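## Task

Scene 1: a loose 25-key keyboard (C3 on the left as seen from the arm's base, C5 on the right, keys facing the base) sits on the table. Sound D#3, then E4, then G#4, then C#3, and nothing else. A key counts only when pressed most of the way down, and must rise most of the way before it can count again. Any wrong note, any two keys sounding together, or any extra note after C#3 means failure. No signal confirms a note. At the end the hand must not be holding the keyboard, nothing may depend on the robot holding it, and the hand should be released and moved away.

## Robot and tools

Robot: one arm (shoulder pan, shoulder lift, elbow, three wrist joints) ending in a five-finger right hand. There is only one arm, so each row drives that single arm and hand. The keyboard is loose and can slide; pushing it off the table fails the scene.

Frames. The scene frame has its origin on the table top below the arm's base, +z up, +y to the left when looking along +x. Result poses (end_effector_position in metres, end_effector_quat_wxyz) are given in this frame. Motion commands, though, use the hand point's own axes: +z runs along the straightened fingers, +y points out of the palm, +x points across the palm from the thumb toward the little finger. The hand point sits 0.05 m in front of the palm where a pinch would meet; straight fingertips extend 0.06-0.07 m beyond it along +z. A bracket on the little-finger side of the wrist protrudes and can strike things. Rotating the hand shifts the hand point slightly.

The row (14 numbers, each within -1 to 1): dx, dy, dz, rx, ry, rz, little, ring, middle, index, thumb_bend, thumb_turn, force_limit, speed.
- dx..rz are an offset, not a pose: a displacement in the hand point's own axes, measured from the hand point pose printed in the most recent result that shows it (before any such result, or in a second call within one reply, from wherever the robot is when the action begins). Scale: 1.0 = 0.6 m for dx/dy/dz and 180 degrees for rx/ry/rz; rx, ry, rz form one rotation vector. All zeros pulls the hand back to that reference pose; it is not a pause.
- little, ring, middle, index, thumb_bend, thumb_turn are absolute finger targets: +1 open/straight, -1 fully curled; for thumb_turn +1 is beside the palm, -1 across in front of it. A pinch is roughly index -0.22, thumb_bend -0.75, thumb_turn -0.57. A motor only starts when its target changes by at least 0.01.
- force_limit maps -1..+1 to about 0..10 N fingertip force at which a closing motor halts (0..15 N for thumb motors). speed maps -1..+1 to near zero..full (full travel 0.6 s). Use speed at or below -0.9 for gentle closing.
Each control step the commanded pose is clipped to within 100 mm and 16 degrees of the measured one, and arm motion trails commands by about 0.17 s.

Tools.
- execute_actions {actions, pictures}: actions is a list holding at most one item, or empty. Empty returns the state only. {"rows": [[14 numbers], ...], "steps": n} runs up to 15 steps of 1/30 s, one row per step, the last row repeating; every row is an offset from the same reference pose, not from the previous row. {"steps": n} alone waits up to 300 steps counted from the last result, including reply time. pictures toggles camera images.
- move {target, speed, stop_force}: target is one 14-number row as above; the hand point travels a straight path toward that offset pose over 0.5-10 s. speed is in m/s, 0.002-0.5 (default 0.25); rotation rate is capped at twice that in rad/s. stop_force (N, 13-80, optional) ends the path when the wrist sensor feels that much extra resistance along the travel direction for two steps; the hand then backs to its position two steps earlier. Only reliable at very low speed and without rotation; omit it when lifting off something you press. The result adds a move: line: done, off_target, moving, held, fault, or contact (stop_force triggered), plus limits such as paced (pose clipped) or held (some steps blocked), and the distance from target.
- wait {seconds}: 0-10 s, sends nothing new.
- zoom_image {camera, region}: camera is cam_high, cam_low or cam_wrist (each 504x504); region [x0, y0, x1, y1] in pixels, top-left origin, at most 504x504.
- show_instructions: shows the reference images.
- finished_scene {scene}: ends scene 1 or 2 and grades it; irreversible.

Results. The state line gives pose, velocities (m/s, rad/s), Wrist force/torque in the hand point's axes (noisy, offset up to ~5.5 N, saturating near 100 N; pressing on a surface reads as force pointing back into the arm), and hand_measured, hand_stopped_by (moving, target, force, stalled, fault), hand_load_n per motor in row order. "Hand target" is the pose the controller is driving toward. "pose unreachable" or HELD marks steps where the clearance check altered or blocked the command. MOTOR HOT warns above 70 °C; at 85 °C the arm brakes until cool.

Cautions. The arm is stiff: commanding even slightly past a firm surface can trigger a fault stop (10 s halt) at 150 N external force or joint torque limits. Press keys with a single extended fingertip, slowly and only a few millimetres past contact, and lift fully between notes, especially for a repeated note. Avoid letting other fingers or the bracket touch neighbouring keys. Keep the fingers open at the end and withdraw the hand away from the keyboard before calling finished_scene.

Each tool is called after "Call:" as a command line: name --argument value for each argument, lists and objects as JSON in quotes; but a table of rows of numbers goes row by row, as --pt "numbers of a row", without its own name.

Reference images:

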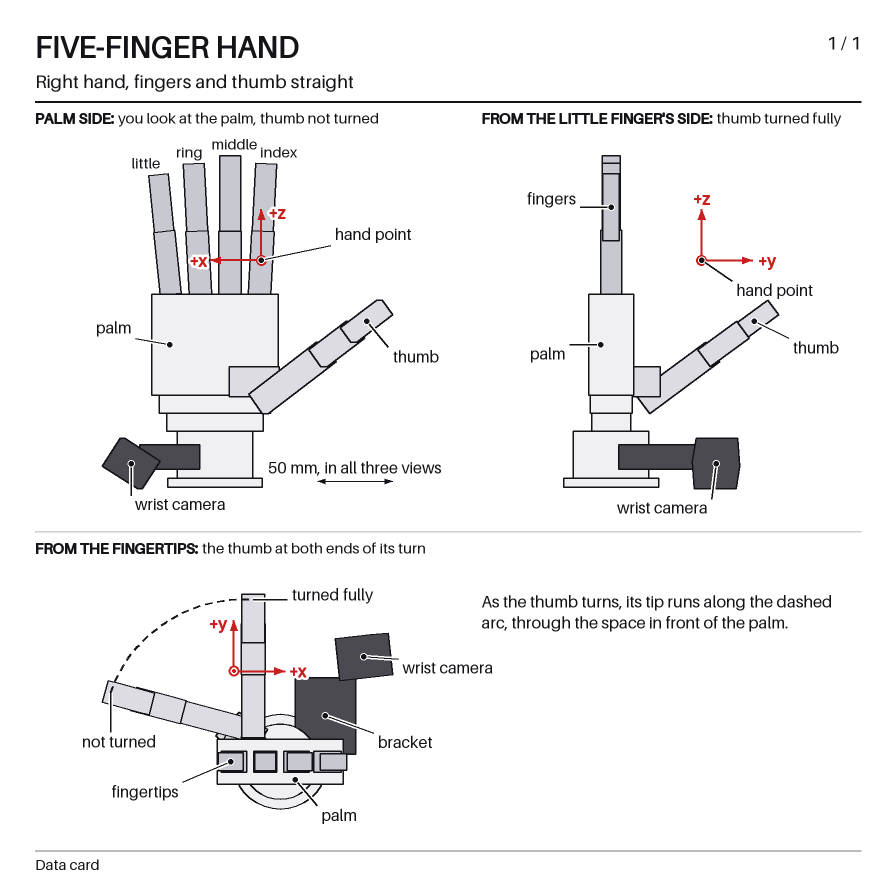

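## Session

I'll start by looking at the current state of the scene.

Call:
execute_actions --actions '[]'

Scene clock: 0.00 s of 6000.00 s.
end_effector_position=(+0.2080, -0.3041, +0.2111) hand_measured=(+1.000, +1.000, +1.000, +1.000, +1.000, +1.000) hand_load_n=(+0.0, +0.0, +0.0, +0.0, +0.0, +0.0) hand_stopped_by=(target, target, target, target, target, target) hand_force_limit=0.00 hand_speed=-0.80 end_effector_quat_wxyz=(-0.035, +0.184, +0.902, +0.389) end_effector_velocity=(-0.000, -0.001, -0.000) end_effector_angular_velocity=(-0.001, -0.000, -0.001)
Joint positions: [-1.667 -1.059  2.082  1.363  1.542 -2.832]
Joint velocities: [-0.001  0.    -0.001  0.    -0.    -0.   ]
Motor temperatures (°C, as the motors report them): [28 26 28 33 31 30]
Wrist force (N, on the end effector, along its own x y z axes, offset not removed): no reading
Wrist torque (N m, same axes, about the end effector's origin, offset not removed): no reading
Hand target: +0.208, -0.304, +0.211; -0.035, +0.184, +0.902, +0.389

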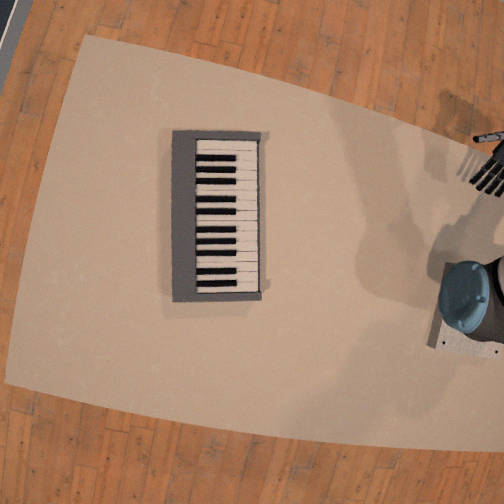

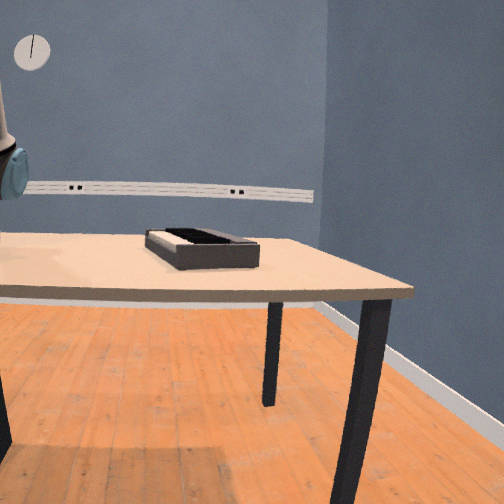

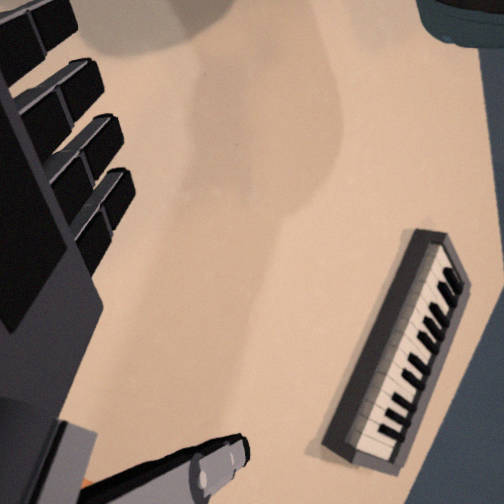

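Call:
move --target '[-0.431, 0.4677, 0.434, 0.3654, -0.0781, -0.7367, -1, -1, -1, 1, 1, 1, 0, 0]' --speed 0.35

Scene clock: 124.33 s of 6000.00 s.
end_effector_position=(+0.5706, -0.0203, +0.1696) hand_measured=(-1.000, -1.000, -1.000, +1.000, +1.000, +1.000) hand_load_n=(+0.0, +0.0, +0.0, +0.0, +0.0, +0.0) hand_stopped_by=(target, target, target, target, target, target) hand_force_limit=0.00 hand_speed=0.00 end_effector_quat_wxyz=(-0.327, +0.705, -0.571, +0.266) end_effector_velocity=(+0.001, +0.001, -0.001) end_effector_angular_velocity=(-0.005, -0.004, +0.006)
Joint positions: [-0.657 -1.503  2.205  0.196  0.95  -3.76 ]
Joint velocities: [ 0.004  0.001  0.001 -0.008 -0.    -0.003]
Motor temperatures (°C, as the motors report them): [28 26 28 33 31 30]
Wrist force (N, on the end effector, along its own x y z axes, offset not removed): [2.2 -1.2 -0.8]
Wrist torque (N m, same axes, about the end effector's origin, offset not removed): [0.25 -0.11 -0.11]
Hand target: +0.571, -0.020, +0.170; -0.327, +0.705, -0.570, +0.266
Off the commanded pose: 0.001 m, 0 deg.
After step 90, 117.00 s passed at rest.
move: done

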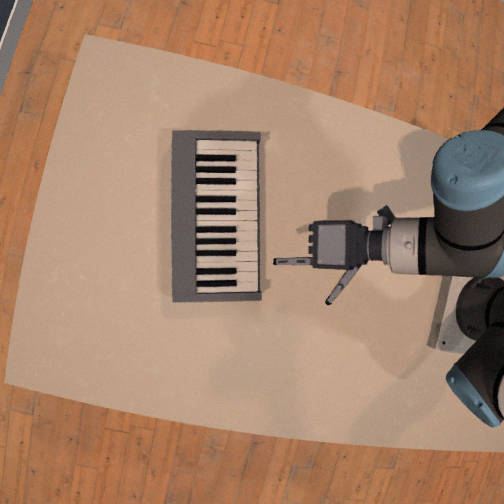

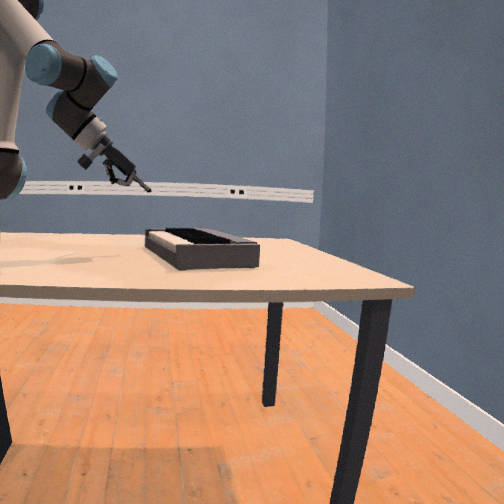

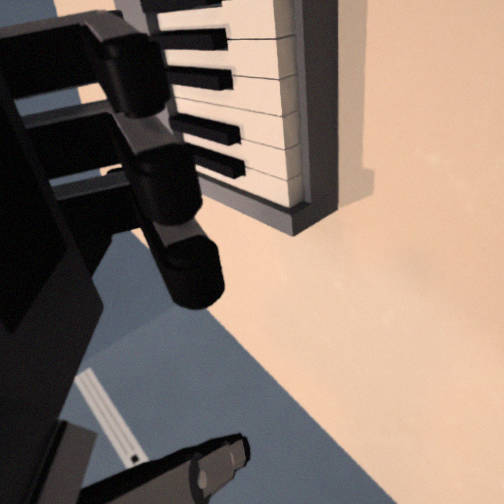

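Call:
move --target '[-0.0383, -0.0167, 0.2014, 0, 0, 0, -1, -1, -1, 1, 1, 1, 0, 0]' --speed 0.15

Scene clock: 151.37 s of 6000.00 s.
end_effector_position=(+0.6625, +0.0226, +0.0995) hand_measured=(-1.000, -1.000, -1.000, +1.000, +1.000, +1.000) hand_load_n=(+0.0, +0.0, +0.0, +0.0, +0.0, +0.0) hand_stopped_by=(target, target, target, target, target, target) hand_force_limit=0.00 hand_speed=0.00 end_effector_quat_wxyz=(-0.327, +0.705, -0.571, +0.266) end_effector_velocity=(+0.002, +0.001, -0.001) end_effector_angular_velocity=(-0.001, -0.000, -0.000)
Joint positions: [-0.459 -1.302  2.099  0.008  1.081 -3.585]
Joint velocities: [ 0.003  0.003 -0.003 -0.003  0.003  0.003]
Motor temperatures (°C, as the motors report them): [28 26 28 33 31 30]
Wrist force (N, on the end effector, along its own x y z axes, offset not removed): [-1.1 -1.8 3.4]
Wrist torque (N m, same axes, about the end effector's origin, offset not removed): [-0.07 0.18 -0.27]
Hand target: +0.663, +0.023, +0.099; -0.327, +0.705, -0.571, +0.266
Off the commanded pose: 0.000 m, 0 deg.
After step 90, 22.63 s passed at rest.
move: done

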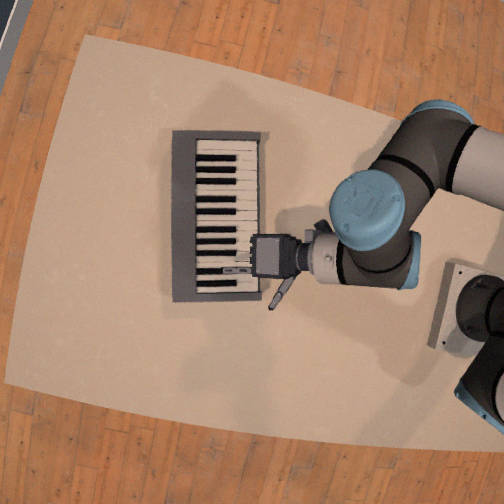

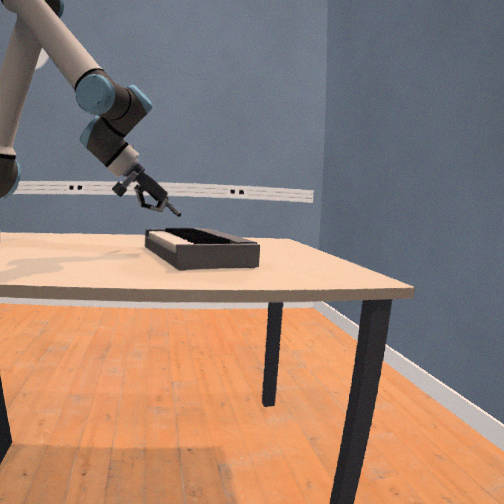

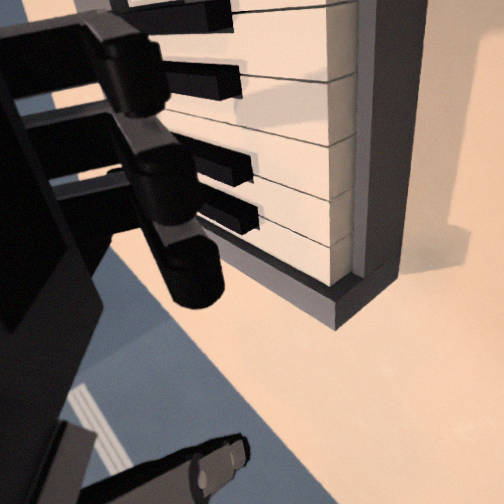

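Call:
zoom_image --camera "cam_high" --region '[160, 200, 320, 320]'

Call:
zoom_image --camera "cam_low" --region '[100, 160, 280, 280]'

Region (160, 200, 320, 320) of cam_high's 504x504 image, scaled by 3.150, with more detail than that image has; it fills the top 378 rows of this view, and the rest is white.

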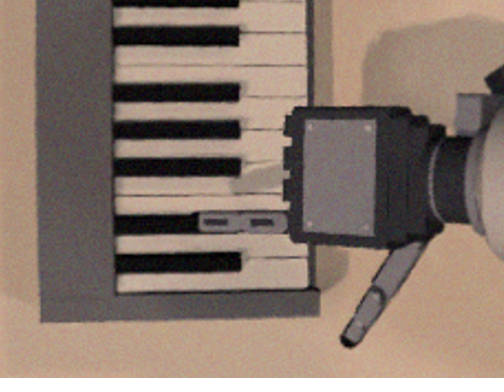

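Region (100, 160, 280, 280) of cam_low's 504x504 image, scaled by 2.800, with more detail than that image has.

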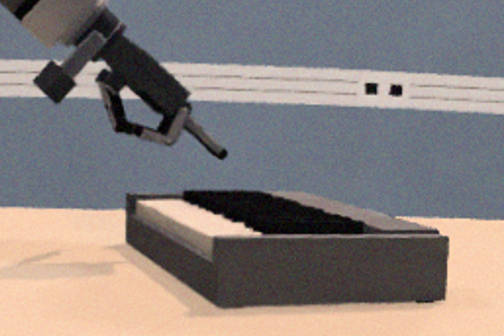

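Call:
move --target '[-0.0025, 0.047, -0.0041, 0, 0, 0, -1, -1, -1, 1, 1, 1, 0, 0]' --speed 0.05

Call:
zoom_image --camera "cam_high" --region '[180, 230, 280, 305]'

Call:
zoom_image --camera "cam_low" --region '[130, 190, 230, 265]'

Scene clock: 198.67 s of 6000.00 s.
end_effector_position=(+0.6428, +0.0199, +0.0797) hand_measured=(-1.000, -1.000, -1.000, +1.000, +1.000, +1.000) hand_load_n=(+0.0, +0.0, +0.0, +0.0, +0.0, +0.0) hand_stopped_by=(target, target, target, target, target, target) hand_force_limit=0.00 hand_speed=0.00 end_effector_quat_wxyz=(-0.327, +0.705, -0.571, +0.266) end_effector_velocity=(-0.002, -0.001, -0.002) end_effector_angular_velocity=(+0.000, +0.000, -0.001)
Joint positions: [-0.482 -1.298  2.148 -0.035  1.065 -3.604]
Joint velocities: [-0.003  0.     0.005 -0.004 -0.002 -0.002]
Motor temperatures (°C, as the motors report them): [28 26 28 33 31 30]
Wrist force (N, on the end effector, along its own x y z axes, offset not removed): [1.6 0.6 1.7]
Wrist torque (N m, same axes, about the end effector's origin, offset not removed): [0.35 -0.09 -0.16]
Hand target: +0.643, +0.020, +0.079; -0.327, +0.705, -0.571, +0.266
Off the commanded pose: 0.000 m, 0 deg.
After step 90, 43.33 s passed at rest.
move: done

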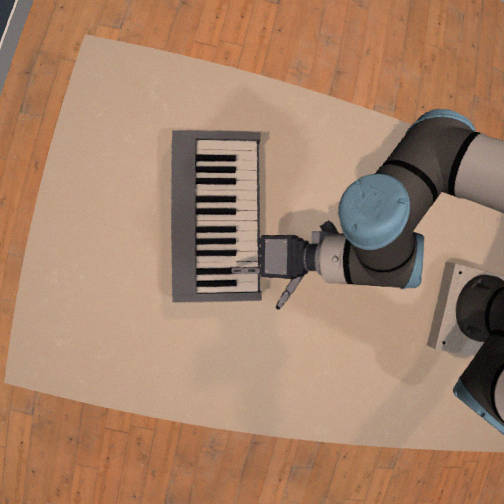

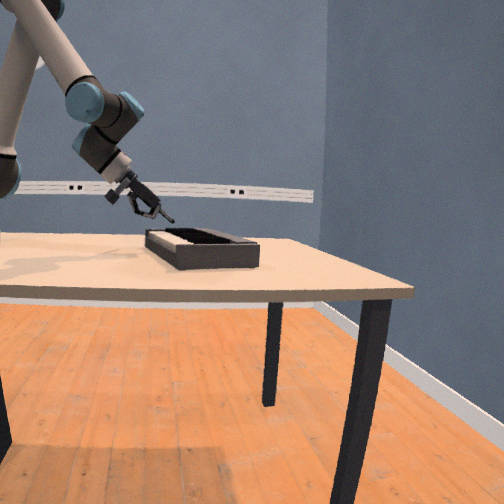

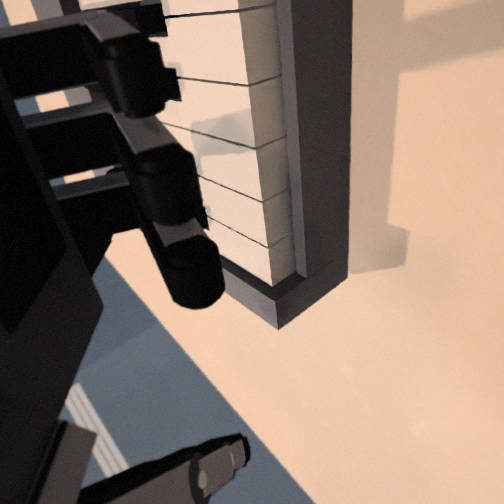

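Region (180, 230, 280, 305) of cam_high's 504x504 image, scaled by 5.040, with more detail than that image has; it fills the top 378 rows of this view, and the rest is white.

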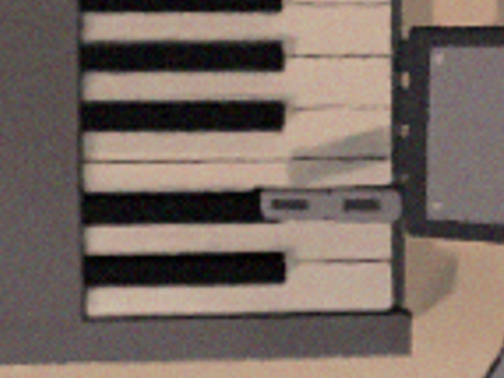

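Region (130, 190, 230, 265) of cam_low's 504x504 image, scaled by 5.040, with more detail than that image has; it fills the top 378 rows of this view, and the rest is white.

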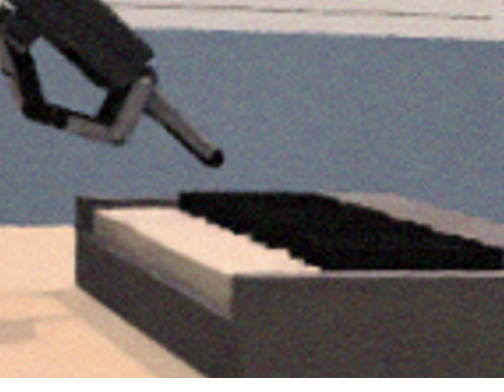

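Call:
move --target '[-0.0017, -0.0037, 0.0252, 0, 0, 0, -1, -1, -1, 0.95, 1, 1, -0.4, -0.8]' --speed 0.03

Call:
zoom_image --camera "cam_high" --region '[180, 230, 280, 305]'

Call:
zoom_image --camera "cam_low" --region '[130, 190, 230, 265]'

Scene clock: 252.53 s of 6000.00 s.
end_effector_position=(+0.6551, +0.0236, +0.0718) hand_measured=(-1.000, -1.000, -1.000, +0.950, +1.000, +1.000) hand_load_n=(+0.0, +0.0, +0.0, +0.0, +0.0, +0.0) hand_stopped_by=(target, target, target, target, target, target) hand_force_limit=-0.40 hand_speed=-0.80 end_effector_quat_wxyz=(-0.327, +0.705, -0.571, +0.266) end_effector_velocity=(+0.001, +0.002, -0.002) end_effector_angular_velocity=(+0.001, +0.002, +0.001)
Joint positions: [-0.463 -1.272  2.129 -0.05   1.078 -3.588]
Joint velocities: [ 0.004  0.004 -0.001 -0.002  0.002  0.003]
Motor temperatures (°C, as the motors report them): [28 26 28 33 31 30]
Wrist force (N, on the end effector, along its own x y z axes, offset not removed): [-0.9 -2.9 1.3]
Wrist torque (N m, same axes, about the end effector's origin, offset not removed): [-0.15 0.21 -0.26]
Hand target: +0.655, +0.024, +0.072; -0.327, +0.705, -0.571, +0.266
Off the commanded pose: 0.000 m, 0 deg.
After step 90, 50.00 s passed at rest.
move: done

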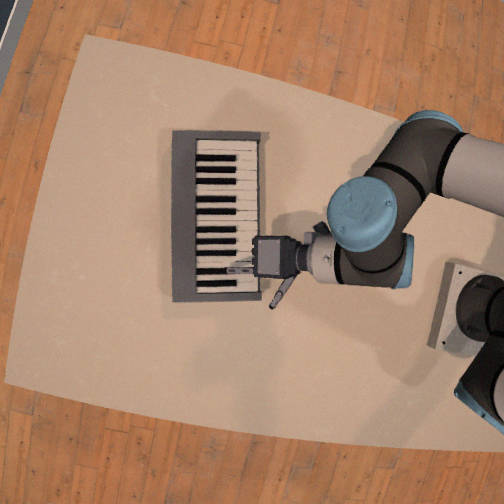

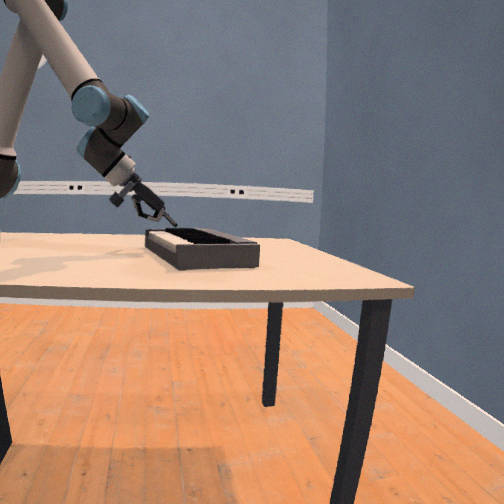

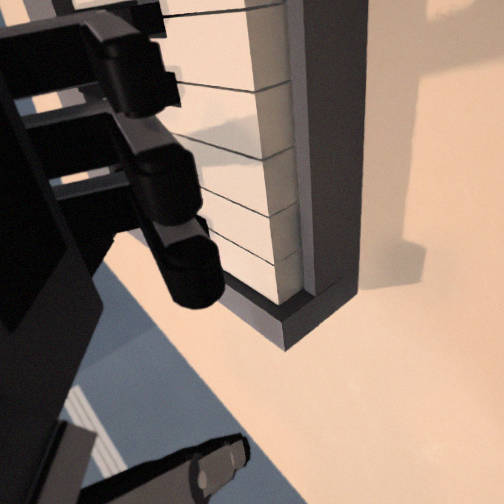

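Region (180, 230, 280, 305) of cam_high's 504x504 image, scaled by 5.040, with more detail than that image has; it fills the top 378 rows of this view, and the rest is white.

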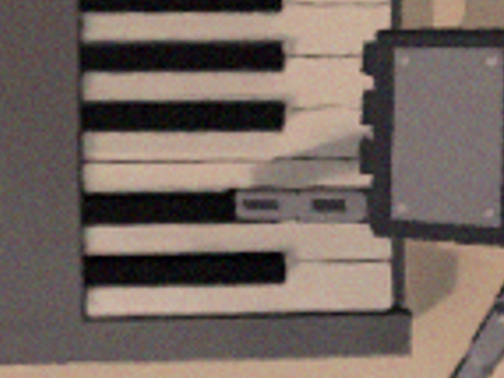

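Region (130, 190, 230, 265) of cam_low's 504x504 image, scaled by 5.040, with more detail than that image has; it fills the top 378 rows of this view, and the rest is white.

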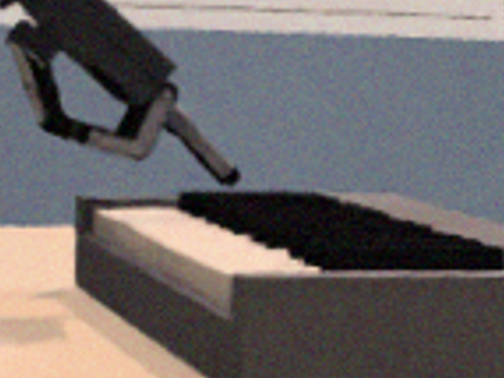

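Call:
move --target '[-0.0017, 0.0051, 0.0043, 0, 0, 0, -1, -1, -1, 0.95, 1, 1, -0.4, -0.9]' --speed 0.01

Call:
zoom_image --camera "cam_high" --region '[180, 230, 280, 305]'

Call:
zoom_image --camera "cam_low" --region '[130, 190, 230, 265]'

Scene clock: 276.43 s of 6000.00 s.
end_effector_position=(+0.6550, +0.0245, +0.0680) hand_measured=(-1.000, -1.000, -1.000, +0.950, +1.000, +1.000) hand_load_n=(+0.0, +0.0, +0.0, +0.0, +0.0, +0.0) hand_stopped_by=(target, target, target, target, target, target) hand_force_limit=-0.40 hand_speed=-0.90 end_effector_quat_wxyz=(-0.327, +0.705, -0.571, +0.266) end_effector_velocity=(+0.001, -0.000, -0.001) end_effector_angular_velocity=(-0.001, -0.002, +0.000)
Joint positions: [-0.461 -1.267  2.131 -0.058  1.08  -3.587]
Joint velocities: [ 0.001  0.002 -0.001 -0.004  0.     0.001]
Motor temperatures (°C, as the motors report them): [28 26 28 33 31 30]
Wrist force (N, on the end effector, along its own x y z axes, offset not removed): [1.1 1.7 0.6]
Wrist torque (N m, same axes, about the end effector's origin, offset not removed): [0.54 -0.13 -0.04]
Hand target: +0.655, +0.025, +0.068; -0.327, +0.705, -0.571, +0.266
Off the commanded pose: 0.000 m, 0 deg.
After step 90, 20.20 s passed at rest.
move: done

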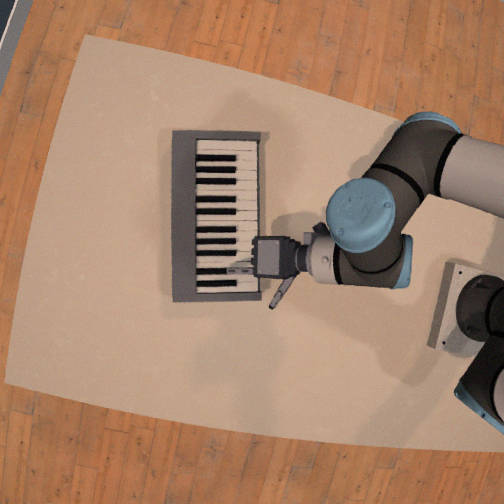

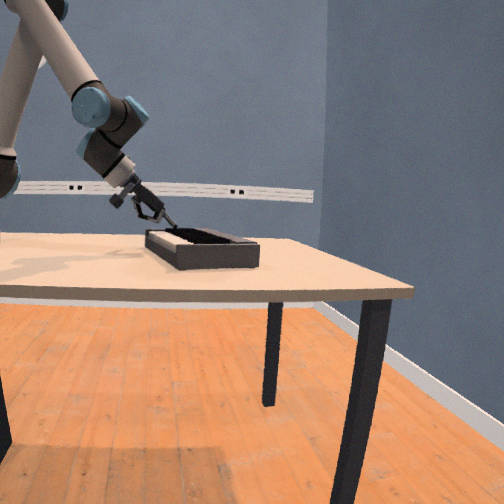

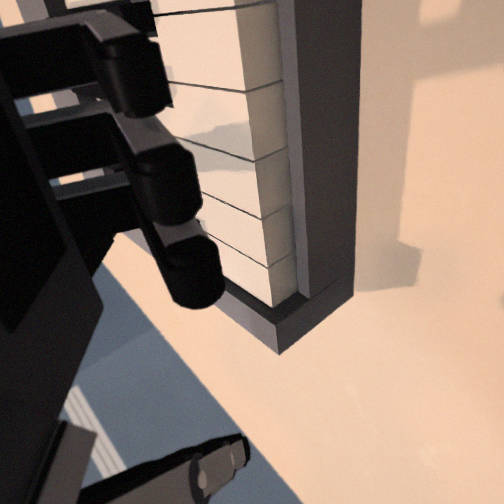

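Region (180, 230, 280, 305) of cam_high's 504x504 image, scaled by 5.040, with more detail than that image has; it fills the top 378 rows of this view, and the rest is white.

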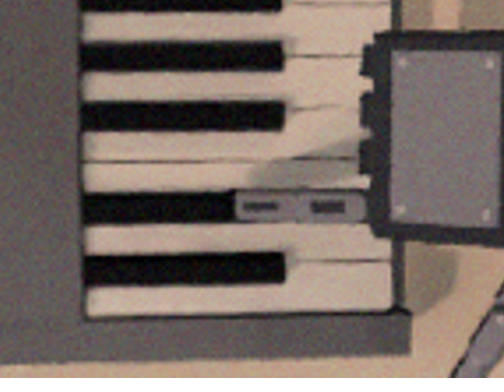

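Region (130, 190, 230, 265) of cam_low's 504x504 image, scaled by 5.040, with more detail than that image has; it fills the top 378 rows of this view, and the rest is white.

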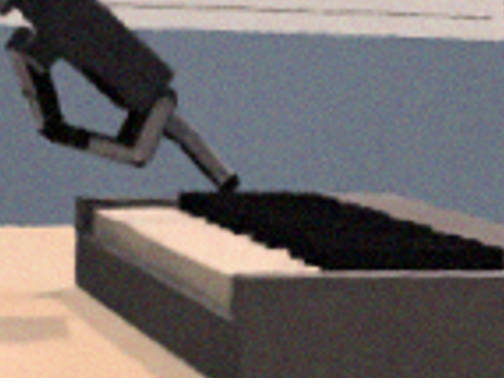

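Call:
execute_actions --actions '[{"rows": [[0, 0, 0, 0, 0, 0, -1, -1, -1, 0.68, 1, 1, -0.4, -0.9]], "steps": 15}]' --pictures false

Call:
execute_actions --actions '[{"steps": 15}]' --pictures false

Call:
execute_actions --actions '[{"steps": 15}]' --pictures false

Call:
execute_actions --actions '[{"steps": 15}]'

Scene clock: 293.67 s of 6000.00 s.
end_effector_position=(+0.6549, +0.0246, +0.0679) hand_measured=(-1.000, -1.000, -1.000, +0.884, +1.000, +1.000) hand_load_n=(+0.0, +0.0, +0.0, +1.0, +0.0, +0.0) hand_stopped_by=(target, target, target, moving, target, target) hand_force_limit=-0.40 hand_speed=-0.90 end_effector_quat_wxyz=(-0.327, +0.705, -0.571, +0.266) end_effector_velocity=(+0.001, +0.001, +0.001) end_effector_angular_velocity=(+0.000, -0.002, +0.001)
Joint positions: [-0.461 -1.267  2.131 -0.058  1.08  -3.587]
Joint velocities: [ 0.002 -0.001 -0.001  0.    -0.     0.001]
Motor temperatures (°C, as the motors report them): [28 26 28 33 31 30]
Wrist force (N, on the end effector, along its own x y z axes, offset not removed): [2.6 -1.8 1.0]
Wrist torque (N m, same axes, about the end effector's origin, offset not removed): [0.32 -0.35 -0.04]
Hand target: +0.655, +0.025, +0.068; -0.327, +0.705, -0.571, +0.266
Off the commanded pose: 0.000 m, 0 deg.
Steps of this call (steps 1 to 90: nothing new was sent; then 13.73 s passed at rest; steps 91 to 105: all 15 steps of this action). Readings (end_effector_position | what the end effector reports):
91: (+0.6549, +0.0246, +0.0678) | hand_measured=(-1.000, -1.000, -1.000, +0.950, +1.000, +1.000) hand_load_n=(+0.0, +0.0, +0.0, +0.0, +0.0, +0.0) hand_stopped_by=(target, target, target, moving, target, target) hand_force_limit=-0.40 hand_speed=-0.90
92: (+0.6549, +0.0246, +0.0678) | hand_measured=(-1.000, -1.000, -1.000, +0.950, +1.000, +1.000) hand_load_n=(+0.0, +0.0, +0.0, +0.0, +0.0, +0.0) hand_stopped_by=(target, target, target, moving, target, target) hand_force_limit=-0.40 hand_speed=-0.90
94: (+0.6549, +0.0246, +0.0678) | hand_measured=(-1.000, -1.000, -1.000, +0.944, +1.000, +1.000) hand_load_n=(+0.0, +0.0, +0.0, +0.0, +0.0, +0.0) hand_stopped_by=(target, target, target, moving, target, target) hand_force_limit=-0.40 hand_speed=-0.90
98: (+0.6549, +0.0246, +0.0678) | hand_measured=(-1.000, -1.000, -1.000, +0.922, +1.000, +1.000) hand_load_n=(+0.0, +0.0, +0.0, +0.0, +0.0, +0.0) hand_stopped_by=(target, target, target, moving, target, target) hand_force_limit=-0.40 hand_speed=-0.90
105: the state above

Scene clock: 294.17 s of 6000.00 s.
end_effector_position=(+0.6550, +0.0246, +0.0680) hand_measured=(-1.000, -1.000, -1.000, +0.800, +1.000, +1.000) hand_load_n=(+0.0, +0.0, +0.0, +1.5, +0.0, +0.0) hand_stopped_by=(target, target, target, moving, target, target) hand_force_limit=-0.40 hand_speed=-0.90 end_effector_quat_wxyz=(-0.327, +0.705, -0.571, +0.266) end_effector_velocity=(-0.000, +0.000, -0.000) end_effector_angular_velocity=(+0.000, +0.001, -0.000)
Joint positions: [-0.461 -1.267  2.131 -0.058  1.08  -3.587]
Joint velocities: [-0.     0.     0.001 -0.     0.     0.   ]
Motor temperatures (°C, as the motors report them): [28 26 28 33 31 30]
Wrist force (N, on the end effector, along its own x y z axes, offset not removed): [-2.3 -2.2 0.9]
Wrist torque (N m, same axes, about the end effector's origin, offset not removed): [0.24 0.47 -0.22]
Hand target: +0.655, +0.025, +0.068; -0.327, +0.705, -0.571, +0.266
Off the commanded pose: 0.000 m, 0 deg.
Steps of this call (steps 1 to 15: nothing new was sent). Readings (end_effector_position | what the end effector reports):
1: (+0.6549, +0.0246, +0.0679) | hand_measured=(-1.000, -1.000, -1.000, +0.878, +1.000, +1.000) hand_load_n=(+0.0, +0.0, +0.0, +1.0, +0.0, +0.0) hand_stopped_by=(target, target, target, moving, target, target) hand_force_limit=-0.40 hand_speed=-0.90
2: (+0.6549, +0.0246, +0.0680) | hand_measured=(-1.000, -1.000, -1.000, +0.874, +1.000, +1.000) hand_load_n=(+0.0, +0.0, +0.0, +1.0, +0.0, +0.0) hand_stopped_by=(target, target, target, moving, target, target) hand_force_limit=-0.40 hand_speed=-0.90
4: (+0.6549, +0.0246, +0.0680) | hand_measured=(-1.000, -1.000, -1.000, +0.862, +1.000, +1.000) hand_load_n=(+0.0, +0.0, +0.0, +1.0, +0.0, +0.0) hand_stopped_by=(target, target, target, moving, target, target) hand_force_limit=-0.40 hand_speed=-0.90
8: (+0.6550, +0.0246, +0.0680) | hand_measured=(-1.000, -1.000, -1.000, +0.840, +1.000, +1.000) hand_load_n=(+0.0, +0.0, +0.0, +1.0, +0.0, +0.0) hand_stopped_by=(target, target, target, moving, target, target) hand_force_limit=-0.40 hand_speed=-0.90
15: the state above

Scene clock: 294.67 s of 6000.00 s.
end_effector_position=(+0.6550, +0.0245, +0.0680) hand_measured=(-1.000, -1.000, -1.000, +0.746, +1.000, +1.000) hand_load_n=(+0.0, +0.0, +0.0, +3.0, +0.0, +0.0) hand_stopped_by=(target, target, target, force, target, target) hand_force_limit=-0.40 hand_speed=-0.90 end_effector_quat_wxyz=(-0.327, +0.705, -0.571, +0.266) end_effector_velocity=(-0.000, -0.000, -0.000) end_effector_angular_velocity=(-0.000, -0.000, -0.001)
Joint positions: [-0.461 -1.267  2.131 -0.058  1.08  -3.587]
Joint velocities: [-0.001  0.     0.    -0.    -0.    -0.   ]
Motor temperatures (°C, as the motors report them): [28 26 28 33 31 30]
Wrist force (N, on the end effector, along its own x y z axes, offset not removed): [-0.1 -4.5 -0.9]
Wrist torque (N m, same axes, about the end effector's origin, offset not removed): [0.42 0.09 -0.17]
Hand target: +0.655, +0.025, +0.068; -0.327, +0.705, -0.571, +0.266
Off the commanded pose: 0.000 m, 0 deg.
Steps of this call (steps 1 to 15: nothing new was sent). Readings (end_effector_position | what the end effector reports):
1: (+0.6550, +0.0246, +0.0680) | hand_measured=(-1.000, -1.000, -1.000, +0.796, +1.000, +1.000) hand_load_n=(+0.0, +0.0, +0.0, +1.5, +0.0, +0.0) hand_stopped_by=(target, target, target, moving, target, target) hand_force_limit=-0.40 hand_speed=-0.90
2: (+0.6550, +0.0246, +0.0680) | hand_measured=(-1.000, -1.000, -1.000, +0.790, +1.000, +1.000) hand_load_n=(+0.0, +0.0, +0.0, +1.5, +0.0, +0.0) hand_stopped_by=(target, target, target, moving, target, target) hand_force_limit=-0.40 hand_speed=-0.90
4: (+0.6550, +0.0246, +0.0680) | hand_measured=(-1.000, -1.000, -1.000, +0.778, +1.000, +1.000) hand_load_n=(+0.0, +0.0, +0.0, +1.5, +0.0, +0.0) hand_stopped_by=(target, target, target, moving, target, target) hand_force_limit=-0.40 hand_speed=-0.90
8: (+0.6550, +0.0245, +0.0680) | hand_measured=(-1.000, -1.000, -1.000, +0.756, +1.000, +1.000) hand_load_n=(+0.0, +0.0, +0.0, +1.5, +0.0, +0.0) hand_stopped_by=(target, target, target, moving, target, target) hand_force_limit=-0.40 hand_speed=-0.90
15: the state above

Scene clock: 295.17 s of 6000.00 s.
end_effector_position=(+0.6550, +0.0245, +0.0680) hand_measured=(-1.000, -1.000, -1.000, +0.746, +1.000, +1.000) hand_load_n=(+0.0, +0.0, +0.0, +3.0, +0.0, +0.0) hand_stopped_by=(target, target, target, force, target, target) hand_force_limit=-0.40 hand_speed=-0.90 end_effector_quat_wxyz=(-0.327, +0.705, -0.571, +0.266) end_effector_velocity=(-0.000, -0.001, +0.000) end_effector_angular_velocity=(-0.000, -0.000, -0.001)
Joint positions: [-0.461 -1.267  2.131 -0.058  1.08  -3.587]
Joint velocities: [-0.001 -0.001  0.    -0.    -0.    -0.   ]
Motor temperatures (°C, as the motors report them): [28 26 28 33 31 30]
Wrist force (N, on the end effector, along its own x y z axes, offset not removed): [-1.1 -4.2 0.4]
Wrist torque (N m, same axes, about the end effector's origin, offset not removed): [0.37 0.21 -0.26]
Hand target: +0.655, +0.025, +0.068; -0.327, +0.705, -0.571, +0.266
Off the commanded pose: 0.000 m, 0 deg.
Steps of this call (steps 1 to 15: nothing new was sent). Readings (end_effector_position | what the end effector reports):
1: (+0.6550, +0.0245, +0.0680) | hand_measured=(-1.000, -1.000, -1.000, +0.746, +1.000, +1.000) hand_load_n=(+0.0, +0.0, +0.0, +3.0, +0.0, +0.0) hand_stopped_by=(target, target, target, force, target, target) hand_force_limit=-0.40 hand_speed=-0.90
2: (+0.6550, +0.0245, +0.0680) | hand_measured=(-1.000, -1.000, -1.000, +0.746, +1.000, +1.000) hand_load_n=(+0.0, +0.0, +0.0, +3.0, +0.0, +0.0) hand_stopped_by=(target, target, target, force, target, target) hand_force_limit=-0.40 hand_speed=-0.90
4: (+0.6550, +0.0245, +0.0680) | hand_measured=(-1.000, -1.000, -1.000, +0.746, +1.000, +1.000) hand_load_n=(+0.0, +0.0, +0.0, +3.0, +0.0, +0.0) hand_stopped_by=(target, target, target, force, target, target) hand_force_limit=-0.40 hand_speed=-0.90
8: (+0.6550, +0.0245, +0.0680) | hand_measured=(-1.000, -1.000, -1.000, +0.746, +1.000, +1.000) hand_load_n=(+0.0, +0.0, +0.0, +3.0, +0.0, +0.0) hand_stopped_by=(target, target, target, force, target, target) hand_force_limit=-0.40 hand_speed=-0.90
15: the state above

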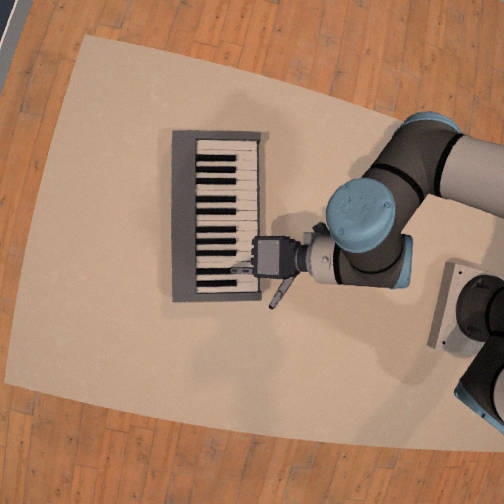

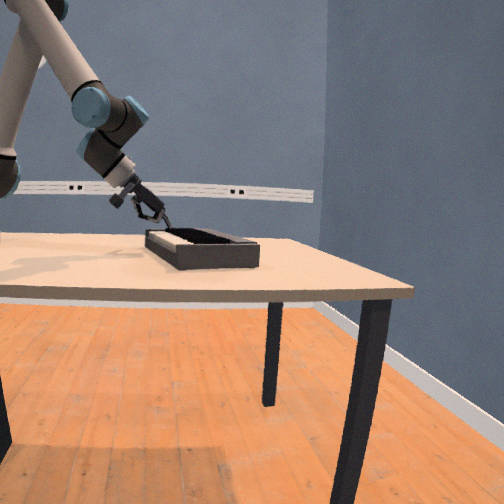

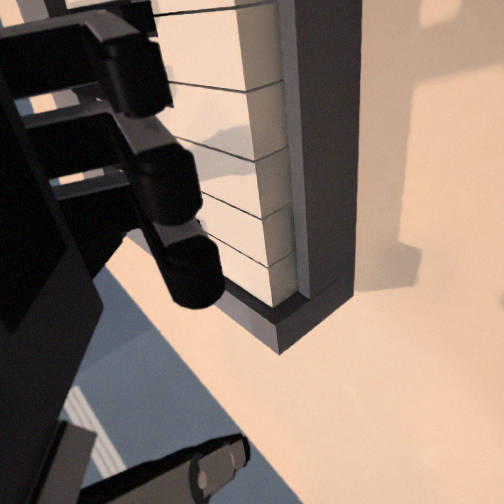

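Call:
zoom_image --camera "cam_low" --region '[130, 190, 230, 265]'

Call:
zoom_image --camera "cam_high" --region '[180, 230, 280, 305]'

Call:
zoom_image --camera "cam_wrist" --region '[100, 100, 340, 340]'

Region (130, 190, 230, 265) of cam_low's 504x504 image, scaled by 5.040, with more detail than that image has; it fills the top 378 rows of this view, and the rest is white.

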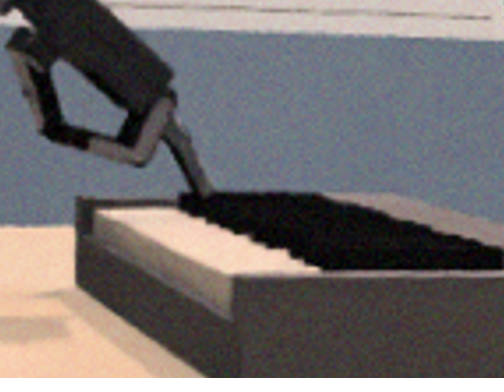

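Region (180, 230, 280, 305) of cam_high's 504x504 image, scaled by 5.040, with more detail than that image has; it fills the top 378 rows of this view, and the rest is white.

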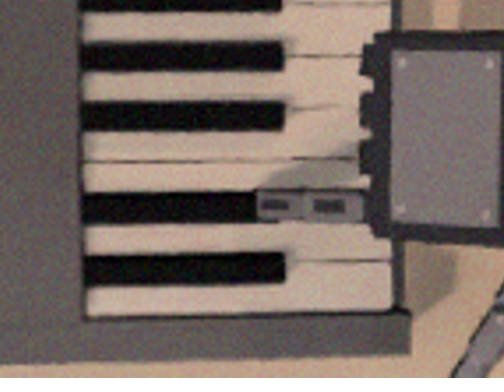

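Region (100, 100, 340, 340) of cam_wrist's 504x504 image, scaled by 2.100, with more detail than that image has.

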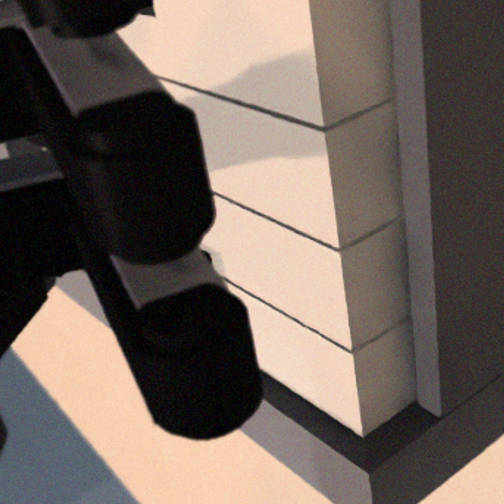

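Call:
move --target '[0, -0.0255, -0.0214, 0, 0, 0, -1, -1, -1, 0.95, 1, 1, -0.4, -0.5]' --speed 0.05

Scene clock: 343.17 s of 6000.00 s.
end_effector_position=(+0.6550, +0.0245, +0.0877) hand_measured=(-1.000, -1.000, -1.000, +0.950, +1.000, +1.000) hand_load_n=(+0.0, +0.0, +0.0, +0.0, +0.0, +0.0) hand_stopped_by=(target, target, target, target, target, target) hand_force_limit=-0.40 hand_speed=-0.50 end_effector_quat_wxyz=(-0.327, +0.705, -0.571, +0.266) end_effector_velocity=(-0.000, -0.000, +0.002) end_effector_angular_velocity=(+0.000, +0.000, -0.001)
Joint positions: [-0.462 -1.296  2.121 -0.019  1.079 -3.587]
Joint velocities: [-0.001 -0.003 -0.001  0.004 -0.     0.   ]
Motor temperatures (°C, as the motors report them): [28 26 28 33 31 30]
Wrist force (N, on the end effector, along its own x y z axes, offset not removed): [-0.3 0.9 2.3]
Wrist torque (N m, same axes, about the end effector's origin, offset not removed): [0.35 0.16 -0.22]
Hand target: +0.655, +0.025, +0.088; -0.327, +0.705, -0.571, +0.266
Off the commanded pose: 0.000 m, 0 deg.
After step 90, 44.13 s passed at rest.
move: done

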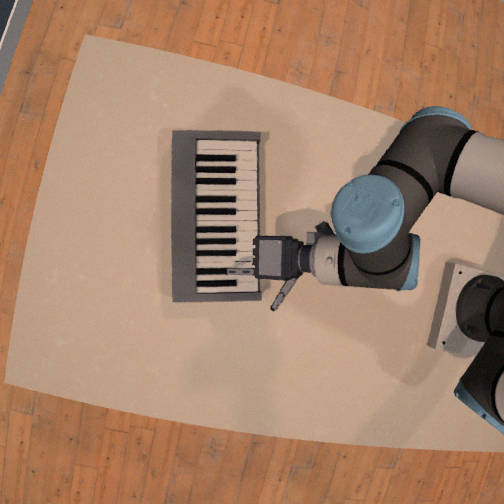

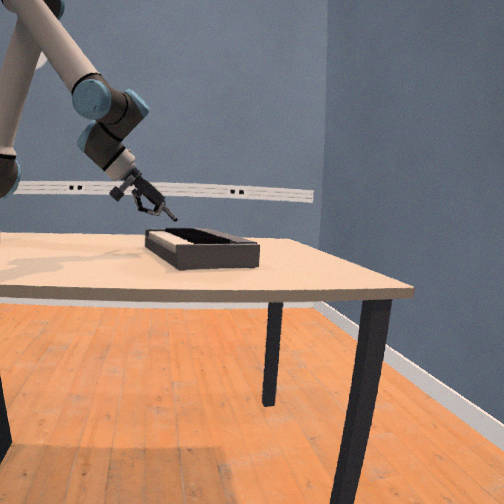

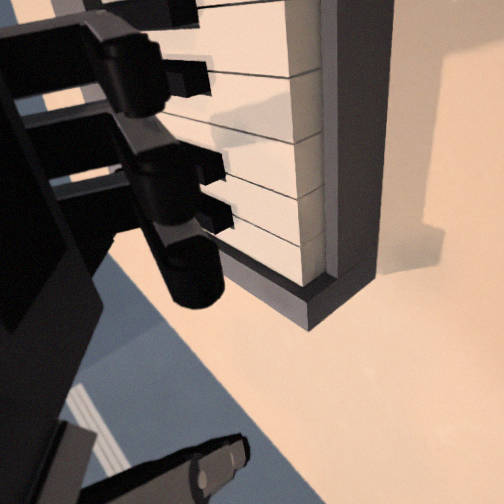

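Call:
move --target '[0.2895, 0.0738, -0.0316, 0, 0, 0, -1, -1, -1, 0.95, 1, 1, -0.4, -0.9]' --speed 0.15

Call:
zoom_image --camera "cam_high" --region '[180, 130, 300, 230]'

Call:
zoom_image --camera "cam_low" --region '[130, 190, 230, 265]'

Scene clock: 358.43 s of 6000.00 s.
end_effector_position=(+0.6488, -0.1542, +0.0663) hand_measured=(-1.000, -1.000, -1.000, +0.950, +1.000, +1.000) hand_load_n=(+0.0, +0.0, +0.0, +0.0, +0.0, +0.0) hand_stopped_by=(target, target, target, target, target, target) hand_force_limit=-0.40 hand_speed=-0.90 end_effector_quat_wxyz=(-0.327, +0.705, -0.571, +0.266) end_effector_velocity=(+0.001, -0.002, +0.001) end_effector_angular_velocity=(-0.002, -0.001, +0.002)
Joint positions: [-0.772 -1.174  2.037  0.106  0.882 -3.877]
Joint velocities: [-0.002  0.002 -0.004  0.003 -0.002 -0.004]
Motor temperatures (°C, as the motors report them): [28 26 28 33 31 30]
Wrist force (N, on the end effector, along its own x y z axes, offset not removed): [-2.3 -0.9 0.7]
Wrist torque (N m, same axes, about the end effector's origin, offset not removed): [0.17 0.55 -0.30]
Hand target: +0.649, -0.154, +0.066; -0.327, +0.705, -0.571, +0.266
Off the commanded pose: 0.000 m, 0 deg.
After step 90, 10.50 s passed at rest.
move: done

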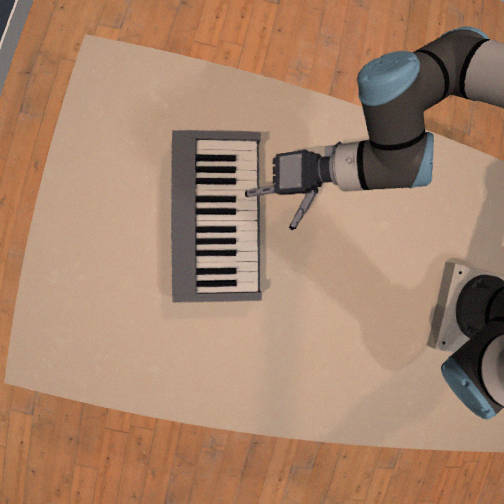

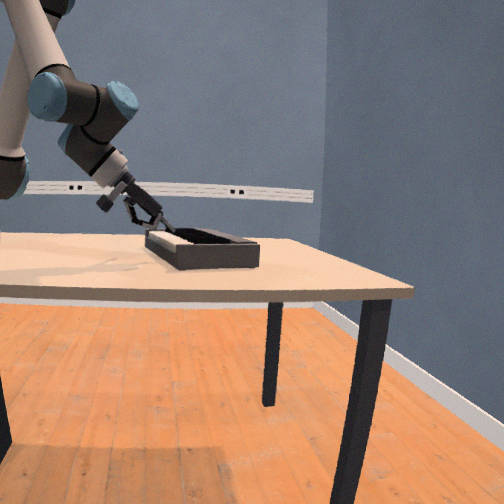

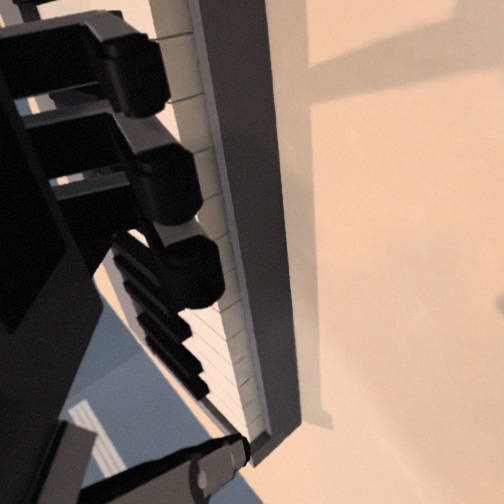

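Region (180, 130, 300, 230) of cam_high's 504x504 image, scaled by 4.200, with more detail than that image has.

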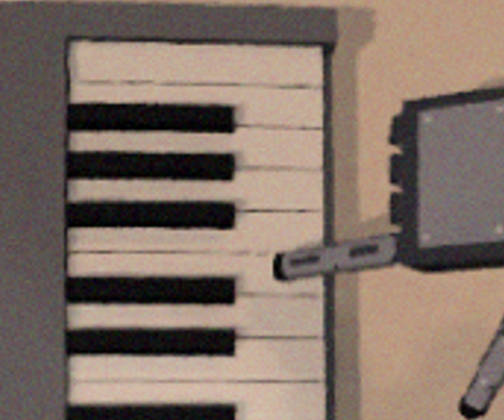

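Region (130, 190, 230, 265) of cam_low's 504x504 image, scaled by 5.040, with more detail than that image has; it fills the top 378 rows of this view, and the rest is white.

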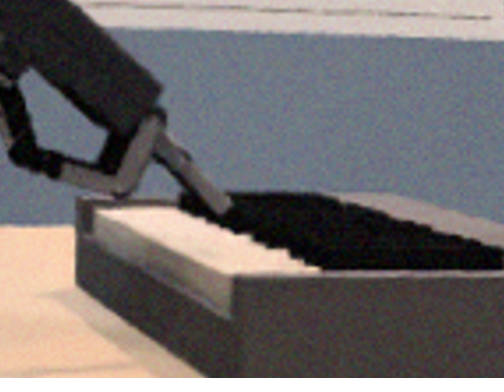

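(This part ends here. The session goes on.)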